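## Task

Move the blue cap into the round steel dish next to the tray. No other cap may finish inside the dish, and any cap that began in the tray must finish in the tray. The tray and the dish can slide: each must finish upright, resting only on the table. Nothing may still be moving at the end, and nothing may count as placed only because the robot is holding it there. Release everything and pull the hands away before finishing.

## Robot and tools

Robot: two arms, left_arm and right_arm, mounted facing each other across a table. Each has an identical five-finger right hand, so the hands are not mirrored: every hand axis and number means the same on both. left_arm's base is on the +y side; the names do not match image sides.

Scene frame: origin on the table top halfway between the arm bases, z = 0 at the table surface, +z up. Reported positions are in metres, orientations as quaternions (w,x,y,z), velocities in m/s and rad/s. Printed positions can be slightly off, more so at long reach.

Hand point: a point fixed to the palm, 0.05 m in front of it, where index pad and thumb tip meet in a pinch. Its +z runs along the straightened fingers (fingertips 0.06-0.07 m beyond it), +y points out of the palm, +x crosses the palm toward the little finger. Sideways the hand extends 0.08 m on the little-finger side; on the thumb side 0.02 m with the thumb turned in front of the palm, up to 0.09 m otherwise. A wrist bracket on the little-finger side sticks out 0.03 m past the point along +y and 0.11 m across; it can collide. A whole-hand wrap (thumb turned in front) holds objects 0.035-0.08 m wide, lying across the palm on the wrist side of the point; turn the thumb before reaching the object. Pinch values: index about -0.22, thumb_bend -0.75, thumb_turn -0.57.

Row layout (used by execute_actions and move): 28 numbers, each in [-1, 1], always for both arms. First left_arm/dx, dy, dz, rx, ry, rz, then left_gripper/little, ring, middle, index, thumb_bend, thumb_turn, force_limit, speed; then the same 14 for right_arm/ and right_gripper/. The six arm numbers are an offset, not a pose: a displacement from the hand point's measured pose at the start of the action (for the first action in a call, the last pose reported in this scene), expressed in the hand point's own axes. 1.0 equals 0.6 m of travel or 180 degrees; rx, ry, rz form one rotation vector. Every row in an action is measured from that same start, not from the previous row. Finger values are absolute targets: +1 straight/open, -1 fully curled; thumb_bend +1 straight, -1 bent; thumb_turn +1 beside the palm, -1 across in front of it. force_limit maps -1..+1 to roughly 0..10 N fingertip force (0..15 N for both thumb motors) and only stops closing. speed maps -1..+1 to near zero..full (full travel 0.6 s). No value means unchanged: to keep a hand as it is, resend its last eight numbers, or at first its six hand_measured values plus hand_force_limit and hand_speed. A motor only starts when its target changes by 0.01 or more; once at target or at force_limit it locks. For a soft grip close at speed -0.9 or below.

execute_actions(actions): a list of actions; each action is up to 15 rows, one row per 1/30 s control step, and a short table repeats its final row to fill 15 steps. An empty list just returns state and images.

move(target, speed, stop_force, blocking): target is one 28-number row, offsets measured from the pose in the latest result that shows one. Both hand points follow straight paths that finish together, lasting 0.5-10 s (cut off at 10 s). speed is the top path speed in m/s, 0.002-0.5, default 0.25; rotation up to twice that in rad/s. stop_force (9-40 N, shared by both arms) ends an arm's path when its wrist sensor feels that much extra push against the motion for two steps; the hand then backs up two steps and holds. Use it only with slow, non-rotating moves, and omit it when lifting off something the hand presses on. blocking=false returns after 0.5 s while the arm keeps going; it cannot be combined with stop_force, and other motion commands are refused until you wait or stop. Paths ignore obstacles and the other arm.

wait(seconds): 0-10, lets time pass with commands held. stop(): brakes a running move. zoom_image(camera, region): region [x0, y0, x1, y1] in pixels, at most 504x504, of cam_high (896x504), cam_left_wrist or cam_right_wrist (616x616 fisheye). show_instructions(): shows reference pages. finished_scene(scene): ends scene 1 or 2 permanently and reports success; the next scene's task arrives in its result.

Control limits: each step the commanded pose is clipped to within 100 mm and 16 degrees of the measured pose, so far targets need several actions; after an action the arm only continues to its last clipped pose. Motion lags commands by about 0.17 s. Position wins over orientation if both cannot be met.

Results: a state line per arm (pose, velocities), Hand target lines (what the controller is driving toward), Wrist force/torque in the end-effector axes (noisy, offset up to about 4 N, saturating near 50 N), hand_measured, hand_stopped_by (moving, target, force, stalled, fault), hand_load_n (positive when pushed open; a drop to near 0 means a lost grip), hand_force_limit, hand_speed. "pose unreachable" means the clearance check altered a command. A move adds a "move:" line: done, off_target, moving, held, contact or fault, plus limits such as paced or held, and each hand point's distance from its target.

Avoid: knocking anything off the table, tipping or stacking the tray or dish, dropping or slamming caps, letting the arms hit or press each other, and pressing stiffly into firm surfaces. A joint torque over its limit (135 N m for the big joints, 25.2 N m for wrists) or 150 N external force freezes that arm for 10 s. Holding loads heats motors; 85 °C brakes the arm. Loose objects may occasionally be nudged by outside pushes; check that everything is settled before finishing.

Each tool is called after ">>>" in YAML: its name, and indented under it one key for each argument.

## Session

>>> execute_actions:
  actions: []

Scene clock: 0.00 s.
left_arm: end_effector_position=(+0.2979, +0.4805, +0.4817) hand_measured=(+1.000, +1.000, +1.000, +1.000, +1.000, +1.000) hand_load_n=(+0.0, +0.0, +0.0, +0.0, +0.0, +0.0) hand_stopped_by=(target, target, target, target, target, target) hand_force_limit=0.00 hand_speed=-0.80 end_effector_quat_wxyz=(+0.006, +0.269, +0.963, -0.007) end_effector_velocity=(+0.000, -0.000, -0.000) end_effector_angular_velocity=(+0.003, +0.001, -0.002) | right_arm: end_effector_position=(+0.1035, -0.3129, +0.4716) hand_measured=(+1.000, +1.000, +1.000, +1.000, +1.000, +1.000) hand_load_n=(+0.0, +0.0, +0.0, +0.0, +0.0, +0.0) hand_stopped_by=(target, target, target, target, target, target) hand_force_limit=0.00 hand_speed=-0.80 end_effector_quat_wxyz=(-0.007, -0.404, +0.914, -0.011) end_effector_velocity=(-0.000, -0.000, +0.000) end_effector_angular_velocity=(+0.000, -0.000, +0.000)
Joint positions: left_arm=[ 0.577 -1.71   1.316  1.946  1.575 -1.894] | right_arm=[-1.191 -1.732  1.368  1.952  1.59  -1.877]
Joint velocities: left_arm=[ 0.     0.002 -0.     0.001 -0.001  0.002] | right_arm=[ 0. -0.  0.  0.  0. -0.]
Wrist force (N, on the end effector, along its own x y z axes, offset not removed): no reading
Wrist torque (N m, same axes, about the end effector's origin, offset not removed): no reading
Hand target (left_arm): +0.298, +0.481, +0.482; +0.006, +0.269, +0.963, -0.007
Hand target (right_arm): +0.104, -0.313, +0.472; -0.007, -0.404, +0.914, -0.011

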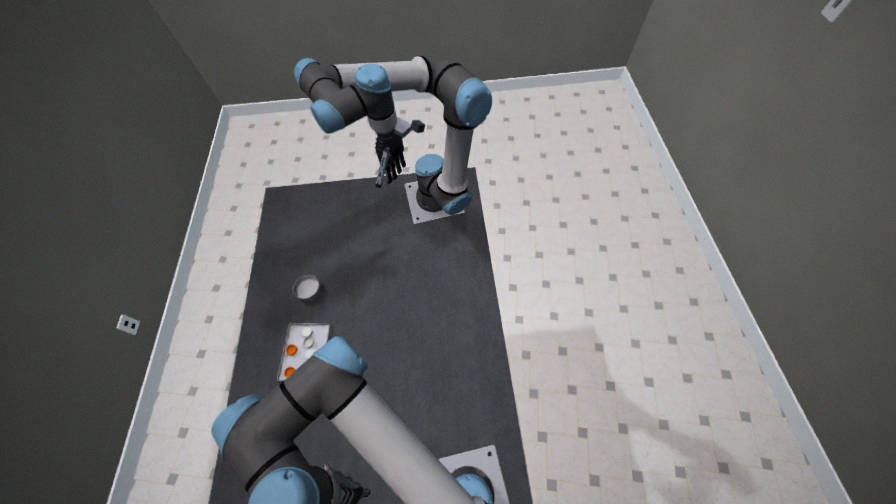

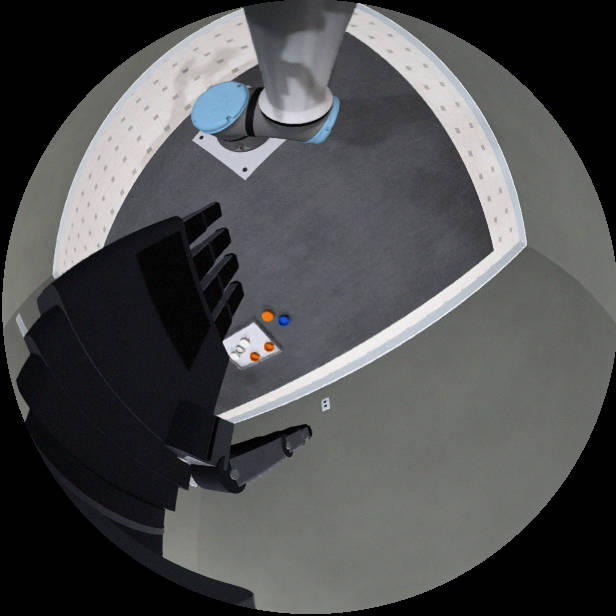

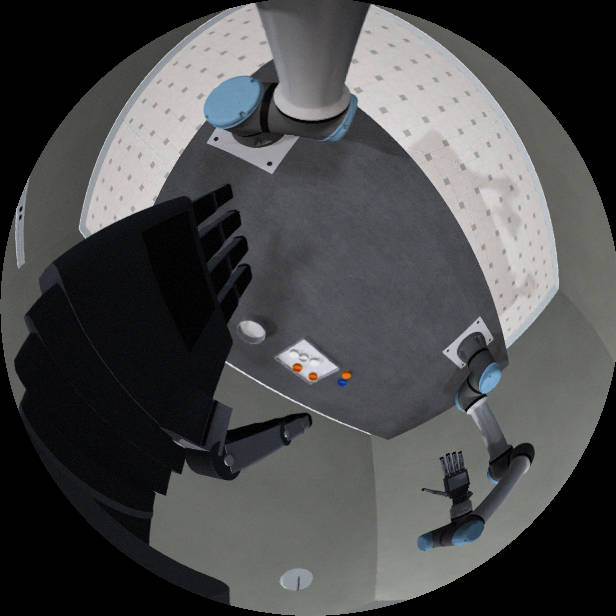

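>>> move:
  target: [-0.372,-0.125,0.385,0,0,-0.396,-1,-1,-1,0.35,-0.3,-0.57,0.3,0,0,0,0,0,0,0,1,1,1,1,1,1,0,-0.8]

>>> move:
  target: [0.015,-0.097,0.283,0.345,0,0,-1,-1,-1,0.35,-0.3,-0.57,0.3,0,0,0,0,0,0,0,1,1,1,1,1,1,0,-0.8]

Scene clock: 9.43 s.
left_arm: end_effector_position=(+0.4521, +0.2969, +0.2555) hand_measured=(-1.000, -1.000, -1.000, +0.350, -0.300, -0.570) hand_load_n=(+0.0, +0.0, +0.0, +0.0, +0.0, +0.0) hand_stopped_by=(target, target, target, target, target, target) hand_force_limit=0.30 hand_speed=0.00 end_effector_quat_wxyz=(-0.001, +0.342, -0.940, +0.010) end_effector_velocity=(+0.001, -0.002, -0.001) end_effector_angular_velocity=(+0.001, +0.002, +0.008) | right_arm: end_effector_position=(+0.1035, -0.3129, +0.4716) hand_measured=(+1.000, +1.000, +1.000, +1.000, +1.000, +1.000) hand_load_n=(+0.0, +0.0, +0.0, +0.0, +0.0, +0.0) hand_stopped_by=(target, target, target, target, target, target) hand_force_limit=0.00 hand_speed=-0.80 end_effector_quat_wxyz=(-0.007, -0.404, +0.914, -0.011) end_effector_velocity=(-0.000, -0.000, -0.000) end_effector_angular_velocity=(-0.001, +0.001, -0.001)
Joint positions: left_arm=[ 0.644 -0.995  1.021  1.526  1.577 -3.07 ] | right_arm=[-1.191 -1.732  1.368  1.952  1.59  -1.877]
Joint velocities: left_arm=[ 0.001  0.008 -0.008  0.002  0.001 -0.007] | right_arm=[-0.    -0.     0.001  0.001  0.     0.001]
Wrist force (N, on the end effector, along its own x y z axes, offset not removed): left_arm=[0.0 0.4 -1.8] | right_arm=[-2.7 0.5 0.9]
Wrist torque (N m, same axes, about the end effector's origin, offset not removed): left_arm=[0.35 0.09 0.15] | right_arm=[0.06 0.43 -0.36]
Hand target (left_arm): +0.452, +0.297, +0.255; +0.001, -0.342, +0.940, -0.010
Hand target (right_arm): +0.104, -0.313, +0.472; -0.007, -0.404, +0.914, -0.011
Off the commanded pose (left_arm): 0.001 m, 0 deg.
Off the commanded pose (right_arm): 0.000 m, 0 deg.
move: done

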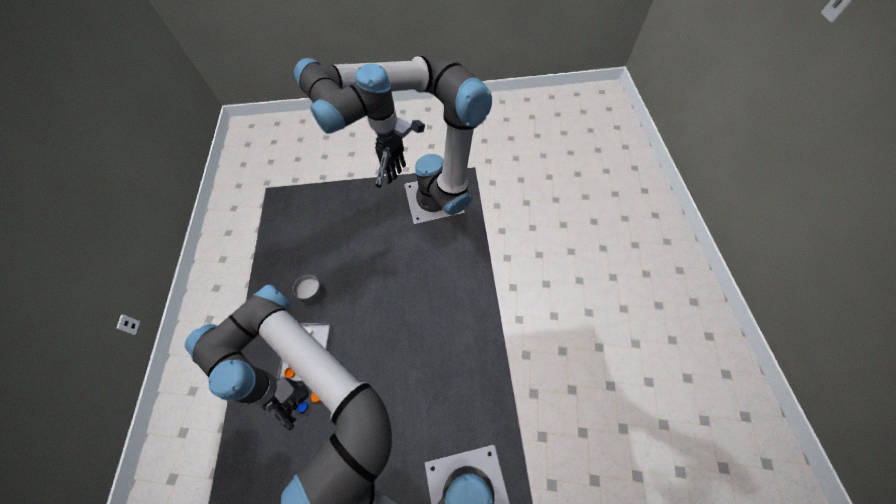

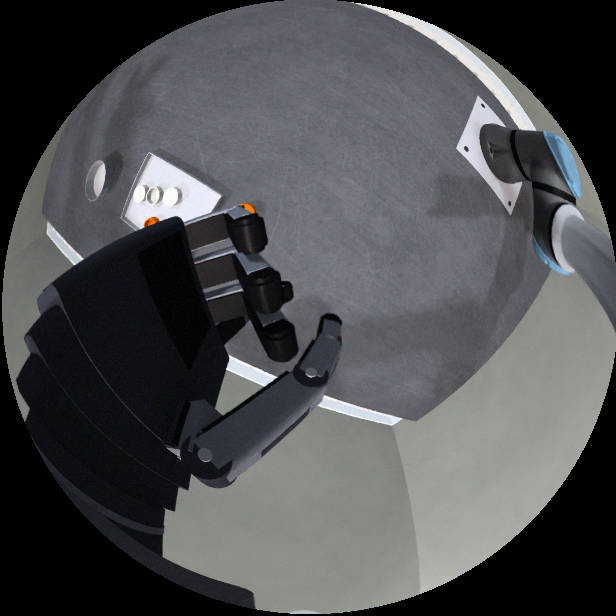

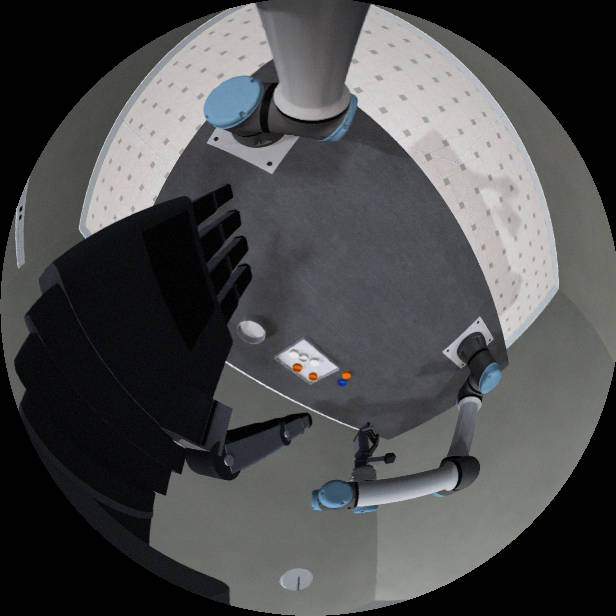

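Scene clock: 12.23 s.
left_arm: end_effector_position=(+0.4843, +0.2436, +0.0869) hand_measured=(-1.000, -1.000, -1.000, +0.350, -0.300, -0.570) hand_load_n=(+0.0, +0.0, +0.0, +0.0, +0.0, +0.0) hand_stopped_by=(target, target, target, target, target, target) hand_force_limit=0.30 hand_speed=0.00 end_effector_quat_wxyz=(-0.177, +0.292, -0.801, +0.492) end_effector_velocity=(+0.001, +0.000, -0.001) end_effector_angular_velocity=(-0.010, -0.008, +0.003) | right_arm: end_effector_position=(+0.1035, -0.3129, +0.4716) hand_measured=(+1.000, +1.000, +1.000, +1.000, +1.000, +1.000) hand_load_n=(+0.0, +0.0, +0.0, +0.0, +0.0, +0.0) hand_stopped_by=(target, target, target, target, target, target) hand_force_limit=0.00 hand_speed=-0.80 end_effector_quat_wxyz=(-0.007, -0.404, +0.914, -0.011) end_effector_velocity=(+0.000, -0.000, -0.000) end_effector_angular_velocity=(-0.000, +0.000, -0.000)
Joint positions: left_arm=[ 0.655 -1.406  2.062 -0.184  1.647 -3.107] | right_arm=[-1.191 -1.732  1.368  1.952  1.59  -1.877]
Joint velocities: left_arm=[ 0.002  0.     0.01  -0.024 -0.    -0.001] | right_arm=[-0.    -0.     0.001 -0.     0.     0.   ]
Wrist force (N, on the end effector, along its own x y z axes, offset not removed): left_arm=[1.4 0.0 -1.8] | right_arm=[-0.6 -0.7 0.1]
Wrist torque (N m, same axes, about the end effector's origin, offset not removed): left_arm=[0.39 -0.12 0.21] | right_arm=[0.16 0.31 0.00]
Hand target (left_arm): +0.484, +0.243, +0.087; +0.177, -0.292, +0.800, -0.493
Hand target (right_arm): +0.104, -0.313, +0.472; -0.007, -0.404, +0.914, -0.011
Off the commanded pose (left_arm): 0.000 m, 0 deg.
Off the commanded pose (right_arm): 0.000 m, 0 deg.
move: done

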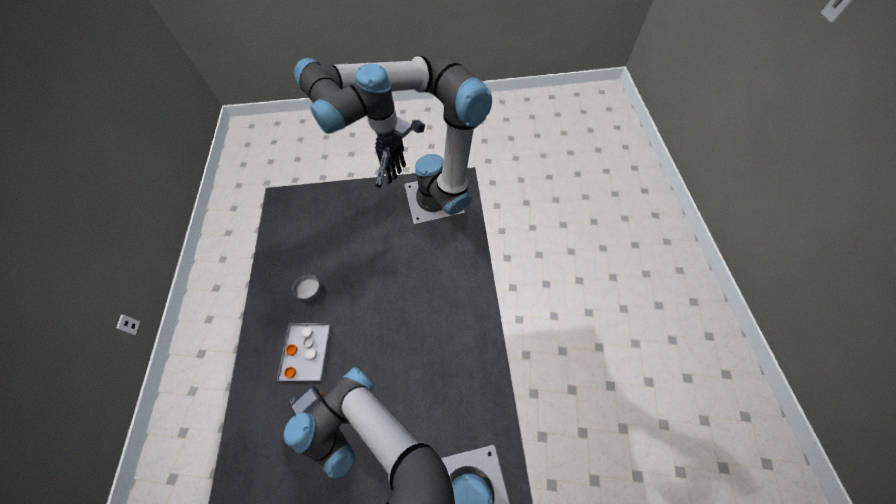

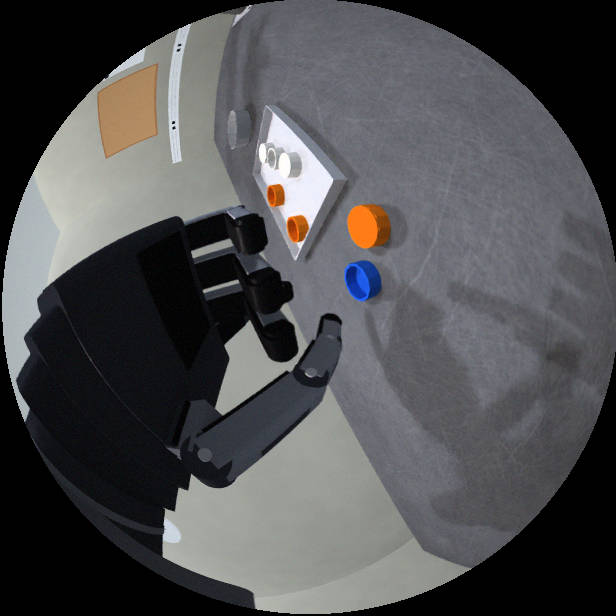

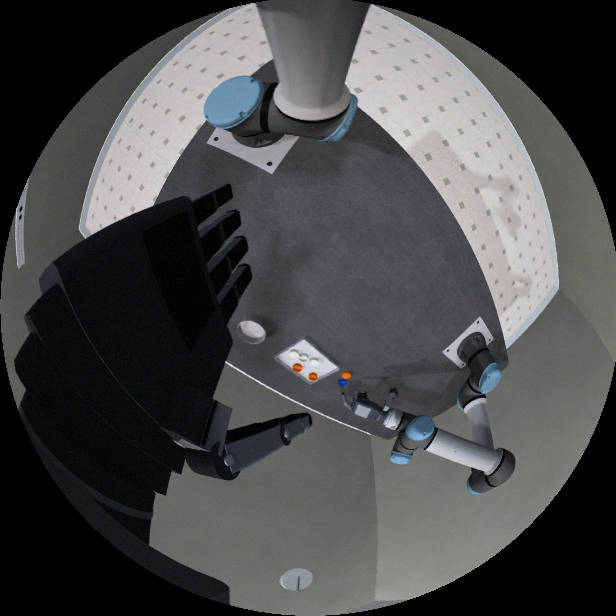

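>>> move:
  target: [-0.012,0.053,0.068,0,0,0,-1,-1,-1,0.35,-0.3,-0.57,0.3,0,0,0,0,0,0,0,1,1,1,1,1,1,0,-0.8]
  speed: 0.05

Scene clock: 16.87 s.
left_arm: end_effector_position=(+0.5037, +0.2312, +0.0402) hand_measured=(-1.000, -1.000, -1.000, +0.350, -0.300, -0.570) hand_load_n=(+0.0, +0.0, +0.0, +0.0, +0.0, +0.0) hand_stopped_by=(target, target, target, target, target, target) hand_force_limit=0.30 hand_speed=0.00 end_effector_quat_wxyz=(-0.177, +0.292, -0.801, +0.492) end_effector_velocity=(+0.001, -0.000, -0.003) end_effector_angular_velocity=(+0.002, +0.001, +0.001) | right_arm: end_effector_position=(+0.1035, -0.3129, +0.4716) hand_measured=(+1.000, +1.000, +1.000, +1.000, +1.000, +1.000) hand_load_n=(+0.0, +0.0, +0.0, +0.0, +0.0, +0.0) hand_stopped_by=(target, target, target, target, target, target) hand_force_limit=0.00 hand_speed=-0.80 end_effector_quat_wxyz=(-0.007, -0.404, +0.914, -0.011) end_effector_velocity=(-0.000, +0.000, +0.000) end_effector_angular_velocity=(+0.001, -0.002, +0.000)
Joint positions: left_arm=[ 0.669 -1.276  2.046 -0.299  1.66  -3.1  ] | right_arm=[-1.191 -1.732  1.368  1.952  1.59  -1.877]
Joint velocities: left_arm=[ 0.001  0.007 -0.001 -0.004  0.     0.001] | right_arm=[ 0.    -0.001  0.    -0.001 -0.    -0.   ]
Wrist force (N, on the end effector, along its own x y z axes, offset not removed): left_arm=[0.4 0.2 -1.2] | right_arm=[1.6 2.2 -0.1]
Wrist torque (N m, same axes, about the end effector's origin, offset not removed): left_arm=[0.39 -0.04 0.10] | right_arm=[0.41 0.11 0.17]
Hand target (left_arm): +0.504, +0.231, +0.040; +0.177, -0.292, +0.801, -0.492
Hand target (right_arm): +0.104, -0.313, +0.472; -0.007, -0.404, +0.914, -0.011
Off the commanded pose (left_arm): 0.000 m, 0 deg.
Off the commanded pose (right_arm): 0.000 m, 0 deg.
move: done

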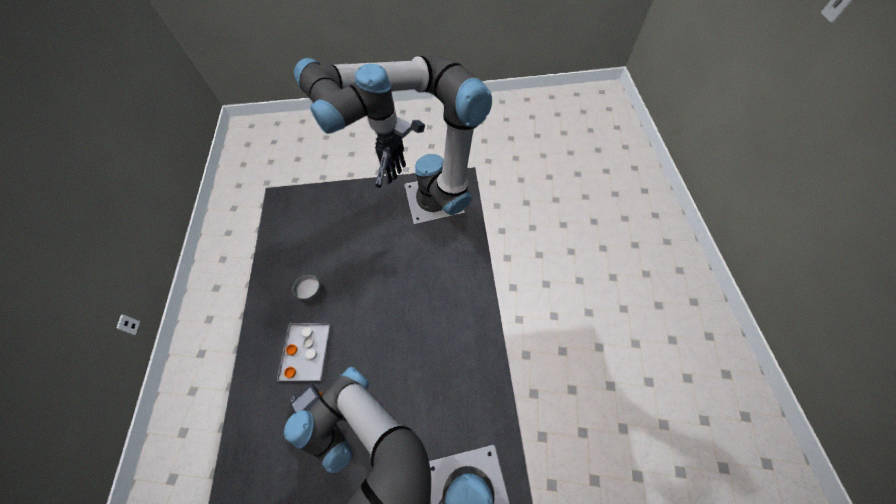

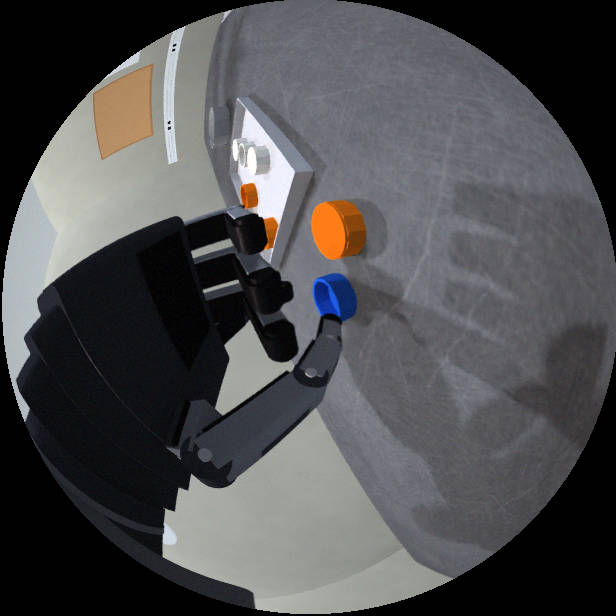

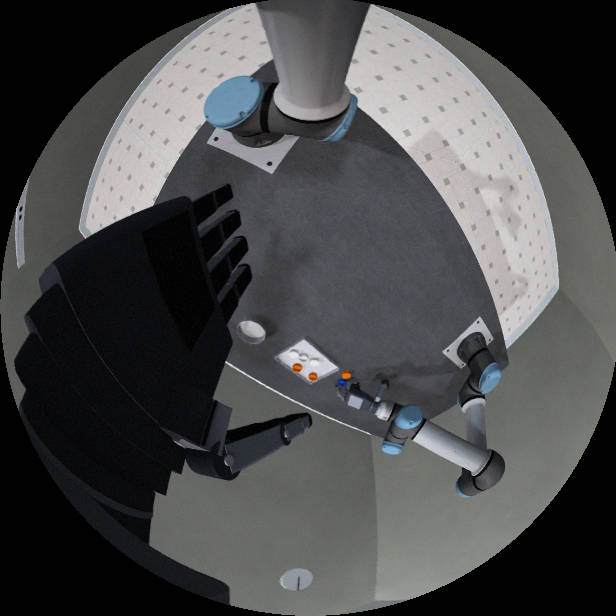

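>>> move:
  target: [0,0.031,0.022,0,0,0,-1,-1,-1,0.42,-0.3,-0.57,0.3,0,0,0,0,0,0,0,1,1,1,1,1,1,0,-0.8]
  speed: 0.012
  stop_force: 9

>>> move:
  target: [0,0,0,0,0,0,-1,-1,-1,-0.2,-0.3,-0.57,0.3,-0.85,0,0,0,0,0,0,1,1,1,1,1,1,0,-0.8]

Scene clock: 23.03 s.
left_arm: end_effector_position=(+0.5058, +0.2286, +0.0179) hand_measured=(-1.000, -1.000, -1.000, +0.420, -0.300, -0.570) hand_load_n=(+0.0, +0.0, +0.0, +0.0, +0.0, +0.0) hand_stopped_by=(target, target, target, target, target, target) hand_force_limit=0.30 hand_speed=0.00 end_effector_quat_wxyz=(-0.177, +0.292, -0.801, +0.492) end_effector_velocity=(+0.001, -0.001, -0.001) end_effector_angular_velocity=(-0.001, -0.002, -0.000) | right_arm: end_effector_position=(+0.1035, -0.3129, +0.4716) hand_measured=(+1.000, +1.000, +1.000, +1.000, +1.000, +1.000) hand_load_n=(+0.0, +0.0, +0.0, +0.0, +0.0, +0.0) hand_stopped_by=(target, target, target, target, target, target) hand_force_limit=0.00 hand_speed=-0.80 end_effector_quat_wxyz=(-0.007, -0.404, +0.914, -0.011) end_effector_velocity=(+0.000, -0.000, +0.000) end_effector_angular_velocity=(-0.000, +0.000, -0.000)
Joint positions: left_arm=[ 0.668 -1.228  2.056 -0.357  1.659 -3.101] | right_arm=[-1.191 -1.732  1.368  1.952  1.59  -1.877]
Joint velocities: left_arm=[-0.     0.003  0.    -0.006 -0.     0.001] | right_arm=[-0.  0. -0.  0.  0.  0.]
Wrist force (N, on the end effector, along its own x y z axes, offset not removed): left_arm=[-0.3 -0.6 -3.3] | right_arm=[3.5 0.1 -0.2]
Wrist torque (N m, same axes, about the end effector's origin, offset not removed): left_arm=[0.30 0.22 0.05] | right_arm=[0.18 -0.23 0.29]
Hand target (left_arm): +0.506, +0.229, +0.018; +0.177, -0.292, +0.801, -0.492
Hand target (right_arm): +0.104, -0.313, +0.472; -0.007, -0.404, +0.914, -0.011
Off the commanded pose (left_arm): 0.000 m, 0 deg.
Off the commanded pose (right_arm): 0.000 m, 0 deg.
move: done

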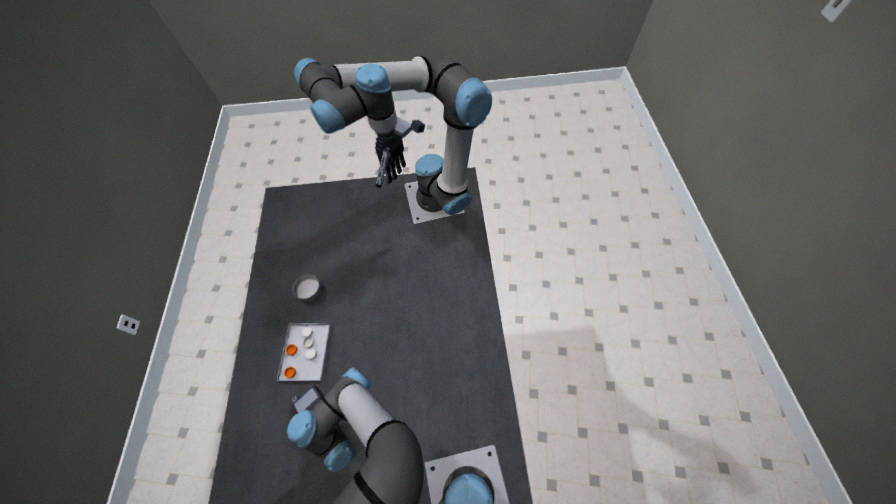

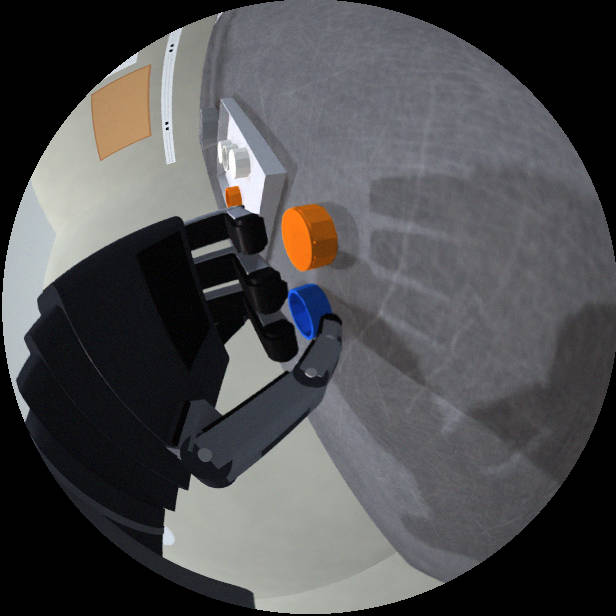

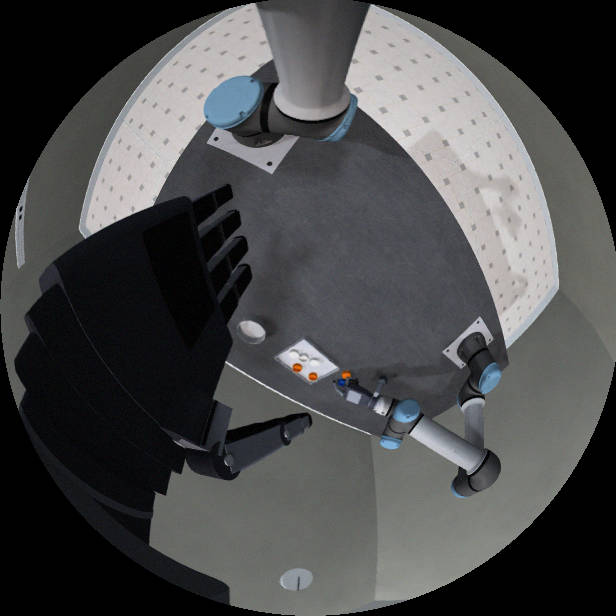

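Scene clock: 24.27 s.
left_arm: end_effector_position=(+0.5058, +0.2286, +0.0179) hand_measured=(-1.000, -1.000, -1.000, +0.182, -0.298, -0.570) hand_load_n=(+0.0, +0.0, +0.0, +6.5, +3.0, +0.0) hand_stopped_by=(target, target, target, force, target, target) hand_force_limit=0.30 hand_speed=-0.85 end_effector_quat_wxyz=(-0.177, +0.292, -0.801, +0.492) end_effector_velocity=(-0.001, -0.001, -0.000) end_effector_angular_velocity=(+0.000, -0.000, -0.003) | right_arm: end_effector_position=(+0.1035, -0.3129, +0.4716) hand_measured=(+1.000, +1.000, +1.000, +1.000, +1.000, +1.000) hand_load_n=(+0.0, +0.0, +0.0, +0.0, +0.0, +0.0) hand_stopped_by=(target, target, target, target, target, target) hand_force_limit=0.00 hand_speed=-0.80 end_effector_quat_wxyz=(-0.007, -0.404, +0.914, -0.011) end_effector_velocity=(+0.000, +0.000, +0.000) end_effector_angular_velocity=(+0.000, -0.001, +0.001)
Joint positions: left_arm=[ 0.668 -1.228  2.056 -0.357  1.659 -3.101] | right_arm=[-1.191 -1.732  1.368  1.952  1.59  -1.877]
Joint velocities: left_arm=[-0.001  0.     0.     0.     0.001  0.001] | right_arm=[ 0.     0.    -0.001 -0.     0.    -0.   ]
Wrist force (N, on the end effector, along its own x y z axes, offset not removed): left_arm=[0.0 -3.2 -3.5] | right_arm=[-2.5 0.0 0.3]
Wrist torque (N m, same axes, about the end effector's origin, offset not removed): left_arm=[0.37 0.21 0.11] | right_arm=[0.06 0.50 -0.29]
Hand target (left_arm): +0.506, +0.229, +0.018; +0.177, -0.292, +0.801, -0.492
Hand target (right_arm): +0.104, -0.313, +0.472; -0.007, -0.404, +0.914, -0.011
Off the commanded pose (left_arm): 0.000 m, 0 deg.
Off the commanded pose (right_arm): 0.000 m, 0 deg.
move: done

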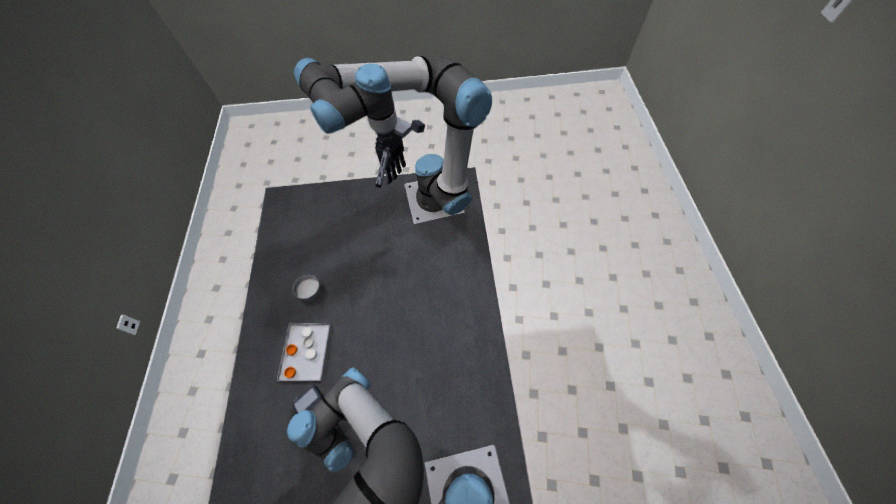

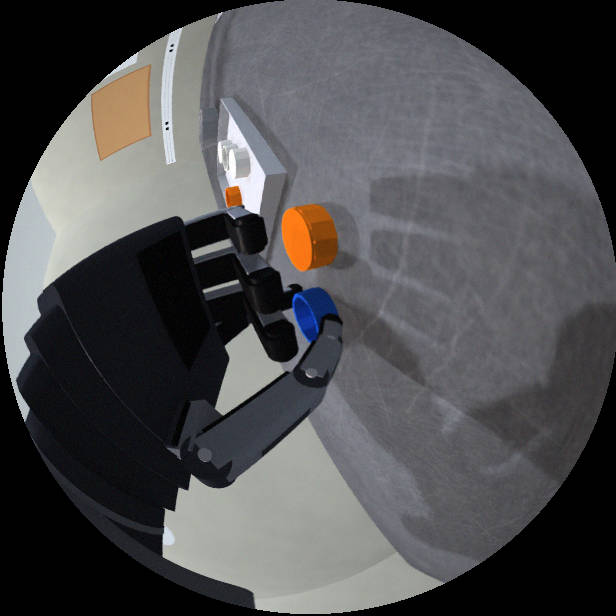

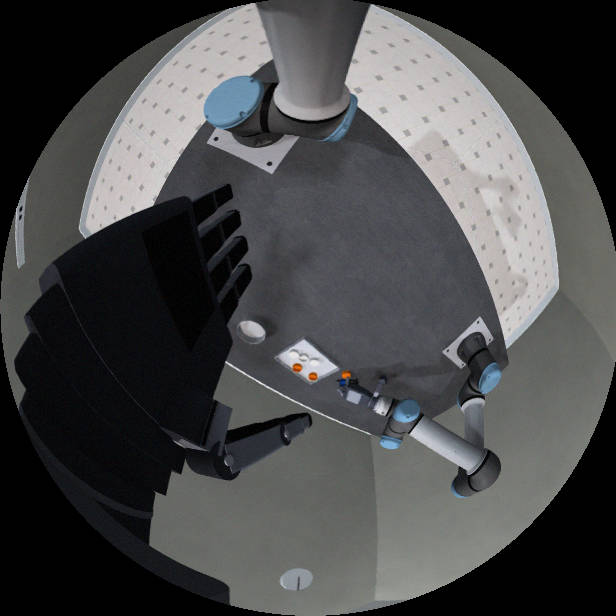

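>>> move:
  target: [0,-0.089,-0.045,0,0,0,-1,-1,-1,-0.25,-0.3,-0.57,0.45,-0.85,0,0,0,0,0,0,1,1,1,1,1,1,0,-0.8]
  speed: 0.06

>>> move:
  target: [0.423,-0.262,0.516,0,0,0,-1,-1,-1,-0.25,-0.3,-0.57,0.45,-0.85,0,0,0,0,0,0,1,1,1,1,1,1,0,-0.8]
  speed: 0.2

Scene clock: 29.37 s.
left_arm: end_effector_position=(+0.5060, +0.2288, +0.0775) hand_measured=(-1.000, -1.000, -1.000, +0.176, -0.296, -0.570) hand_load_n=(+0.0, +0.0, +0.0, +7.0, +5.5, -0.5) hand_stopped_by=(target, target, target, force, target, target) hand_force_limit=0.45 hand_speed=-0.85 end_effector_quat_wxyz=(-0.177, +0.292, -0.801, +0.492) end_effector_velocity=(-0.000, -0.000, +0.002) end_effector_angular_velocity=(+0.000, +0.002, -0.001) | right_arm: end_effector_position=(+0.1035, -0.3129, +0.4716) hand_measured=(+1.000, +1.000, +1.000, +1.000, +1.000, +1.000) hand_load_n=(+0.0, +0.0, +0.0, +0.0, +0.0, +0.0) hand_stopped_by=(target, target, target, target, target, target) hand_force_limit=0.00 hand_speed=-0.80 end_effector_quat_wxyz=(-0.007, -0.404, +0.914, -0.011) end_effector_velocity=(-0.000, -0.000, -0.001) end_effector_angular_velocity=(-0.001, +0.002, -0.001)
Joint positions: left_arm=[ 0.669 -1.334  2.    -0.194  1.659 -3.1  ] | right_arm=[-1.191 -1.732  1.368  1.952  1.59  -1.877]
Joint velocities: left_arm=[-0.    -0.004 -0.003  0.008  0.001 -0.001] | right_arm=[-0.     0.     0.002 -0.     0.     0.   ]
Wrist force (N, on the end effector, along its own x y z axes, offset not removed): left_arm=[0.0 0.1 -2.1] | right_arm=[-0.2 1.6 1.8]
Wrist torque (N m, same axes, about the end effector's origin, offset not removed): left_arm=[0.45 0.14 0.08] | right_arm=[0.38 0.17 -0.06]
Hand target (left_arm): +0.506, +0.229, +0.078; +0.177, -0.292, +0.801, -0.492
Hand target (right_arm): +0.104, -0.313, +0.472; -0.007, -0.404, +0.914, -0.011
Off the commanded pose (left_arm): 0.000 m, 0 deg.
Off the commanded pose (right_arm): 0.000 m, 0 deg.
move: done

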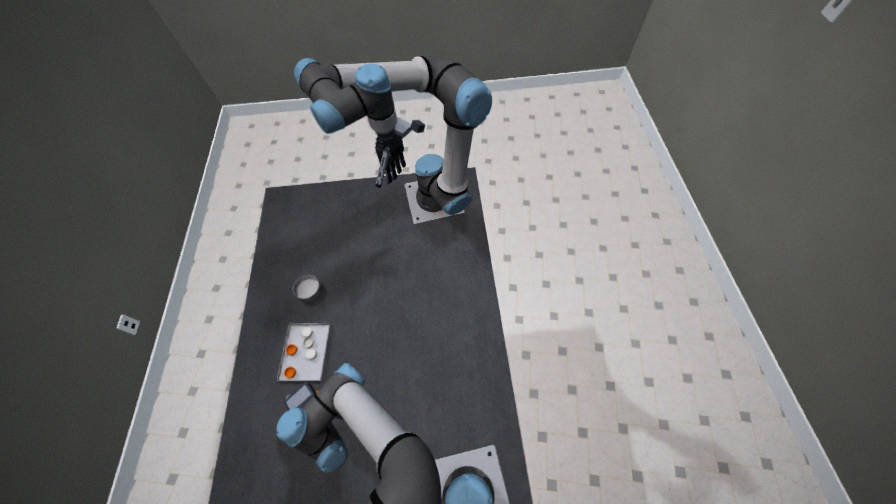

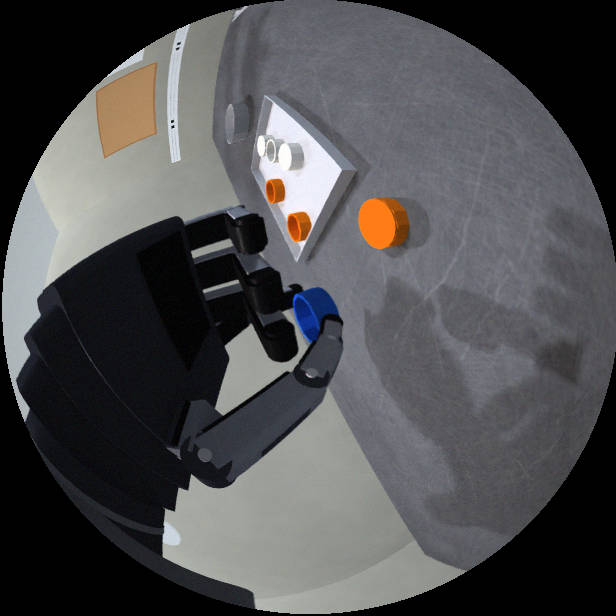

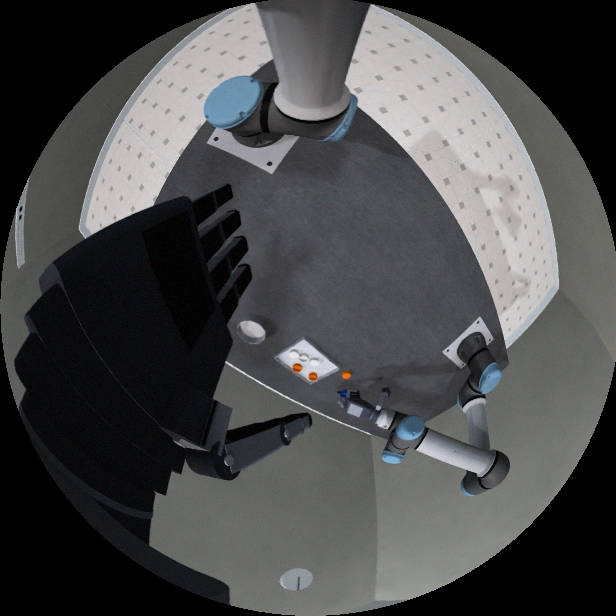

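Scene clock: 32.20 s.
left_arm: end_effector_position=(+0.5345, -0.2000, +0.0788) hand_measured=(-1.000, -1.000, -1.000, +0.176, -0.296, -0.570) hand_load_n=(+0.0, +0.0, +0.0, +7.0, +5.5, -0.5) hand_stopped_by=(target, target, target, force, target, target) hand_force_limit=0.45 hand_speed=-0.85 end_effector_quat_wxyz=(-0.177, +0.292, -0.801, +0.492) end_effector_velocity=(+0.001, -0.002, -0.000) end_effector_angular_velocity=(+0.005, +0.004, +0.002) | right_arm: end_effector_position=(+0.1035, -0.3129, +0.4716) hand_measured=(+1.000, +1.000, +1.000, +1.000, +1.000, +1.000) hand_load_n=(+0.0, +0.0, +0.0, +0.0, +0.0, +0.0) hand_stopped_by=(target, target, target, target, target, target) hand_force_limit=0.00 hand_speed=-0.80 end_effector_quat_wxyz=(-0.007, -0.404, +0.914, -0.011) end_effector_velocity=(-0.000, -0.000, +0.001) end_effector_angular_velocity=(+0.000, -0.001, +0.000)
Joint positions: left_arm=[ 0.258 -0.608  0.792  0.306  1.294 -3.29 ] | right_arm=[-1.191 -1.732  1.368  1.952  1.59  -1.877]
Joint velocities: left_arm=[ 0.     0.013 -0.026  0.02  -0.001 -0.003] | right_arm=[ 0.    -0.    -0.001  0.001  0.    -0.   ]
Wrist force (N, on the end effector, along its own x y z axes, offset not removed): left_arm=[-0.9 1.5 -2.7] | right_arm=[-0.2 3.2 -0.9]
Wrist torque (N m, same axes, about the end effector's origin, offset not removed): left_arm=[0.62 0.32 0.14] | right_arm=[0.47 0.23 -0.16]
Hand target (left_arm): +0.535, -0.200, +0.079; +0.177, -0.292, +0.801, -0.492
Hand target (right_arm): +0.104, -0.313, +0.472; -0.007, -0.404, +0.914, -0.011
Off the commanded pose (left_arm): 0.001 m, 0 deg.
Off the commanded pose (right_arm): 0.000 m, 0 deg.
move: done

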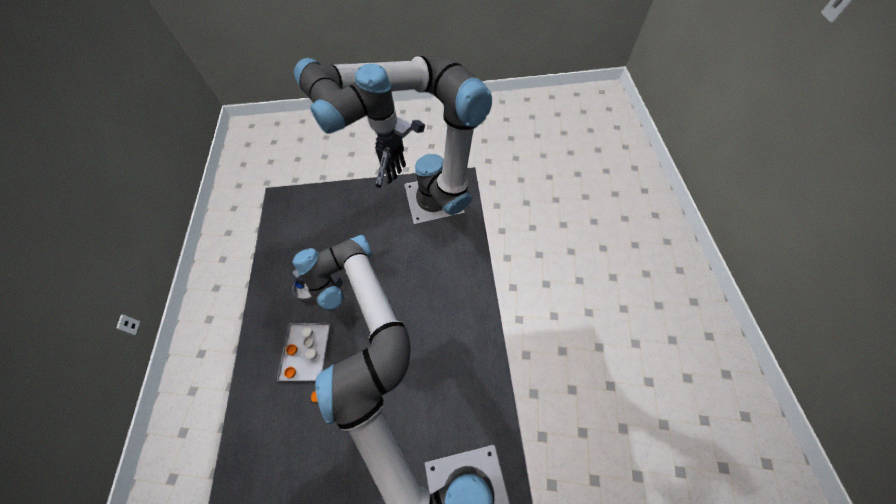

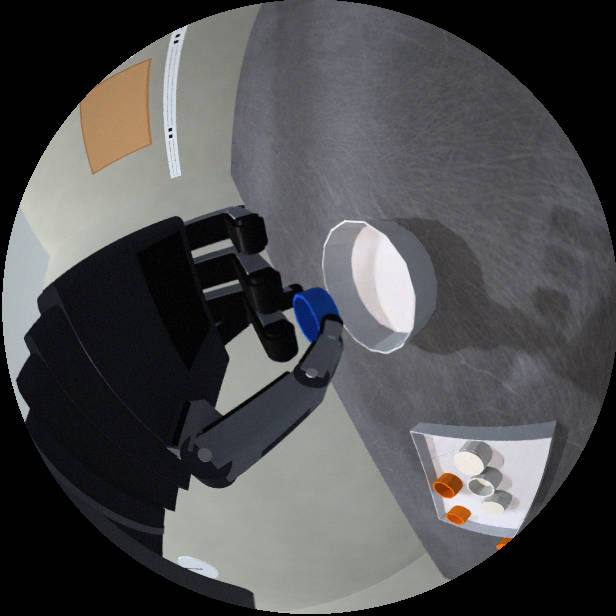

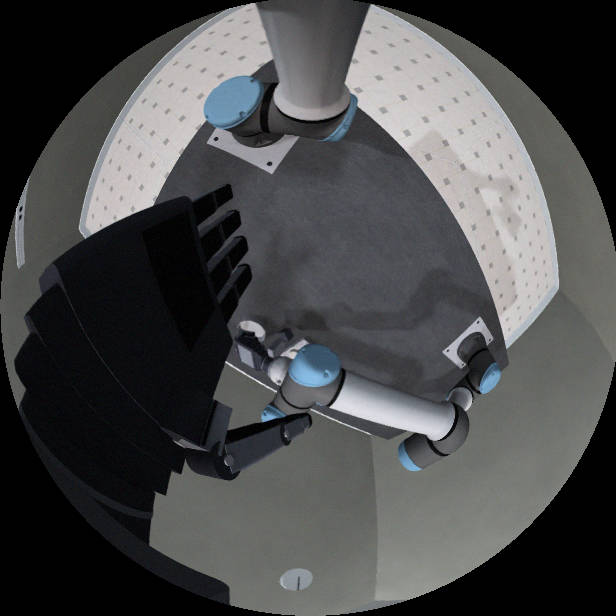

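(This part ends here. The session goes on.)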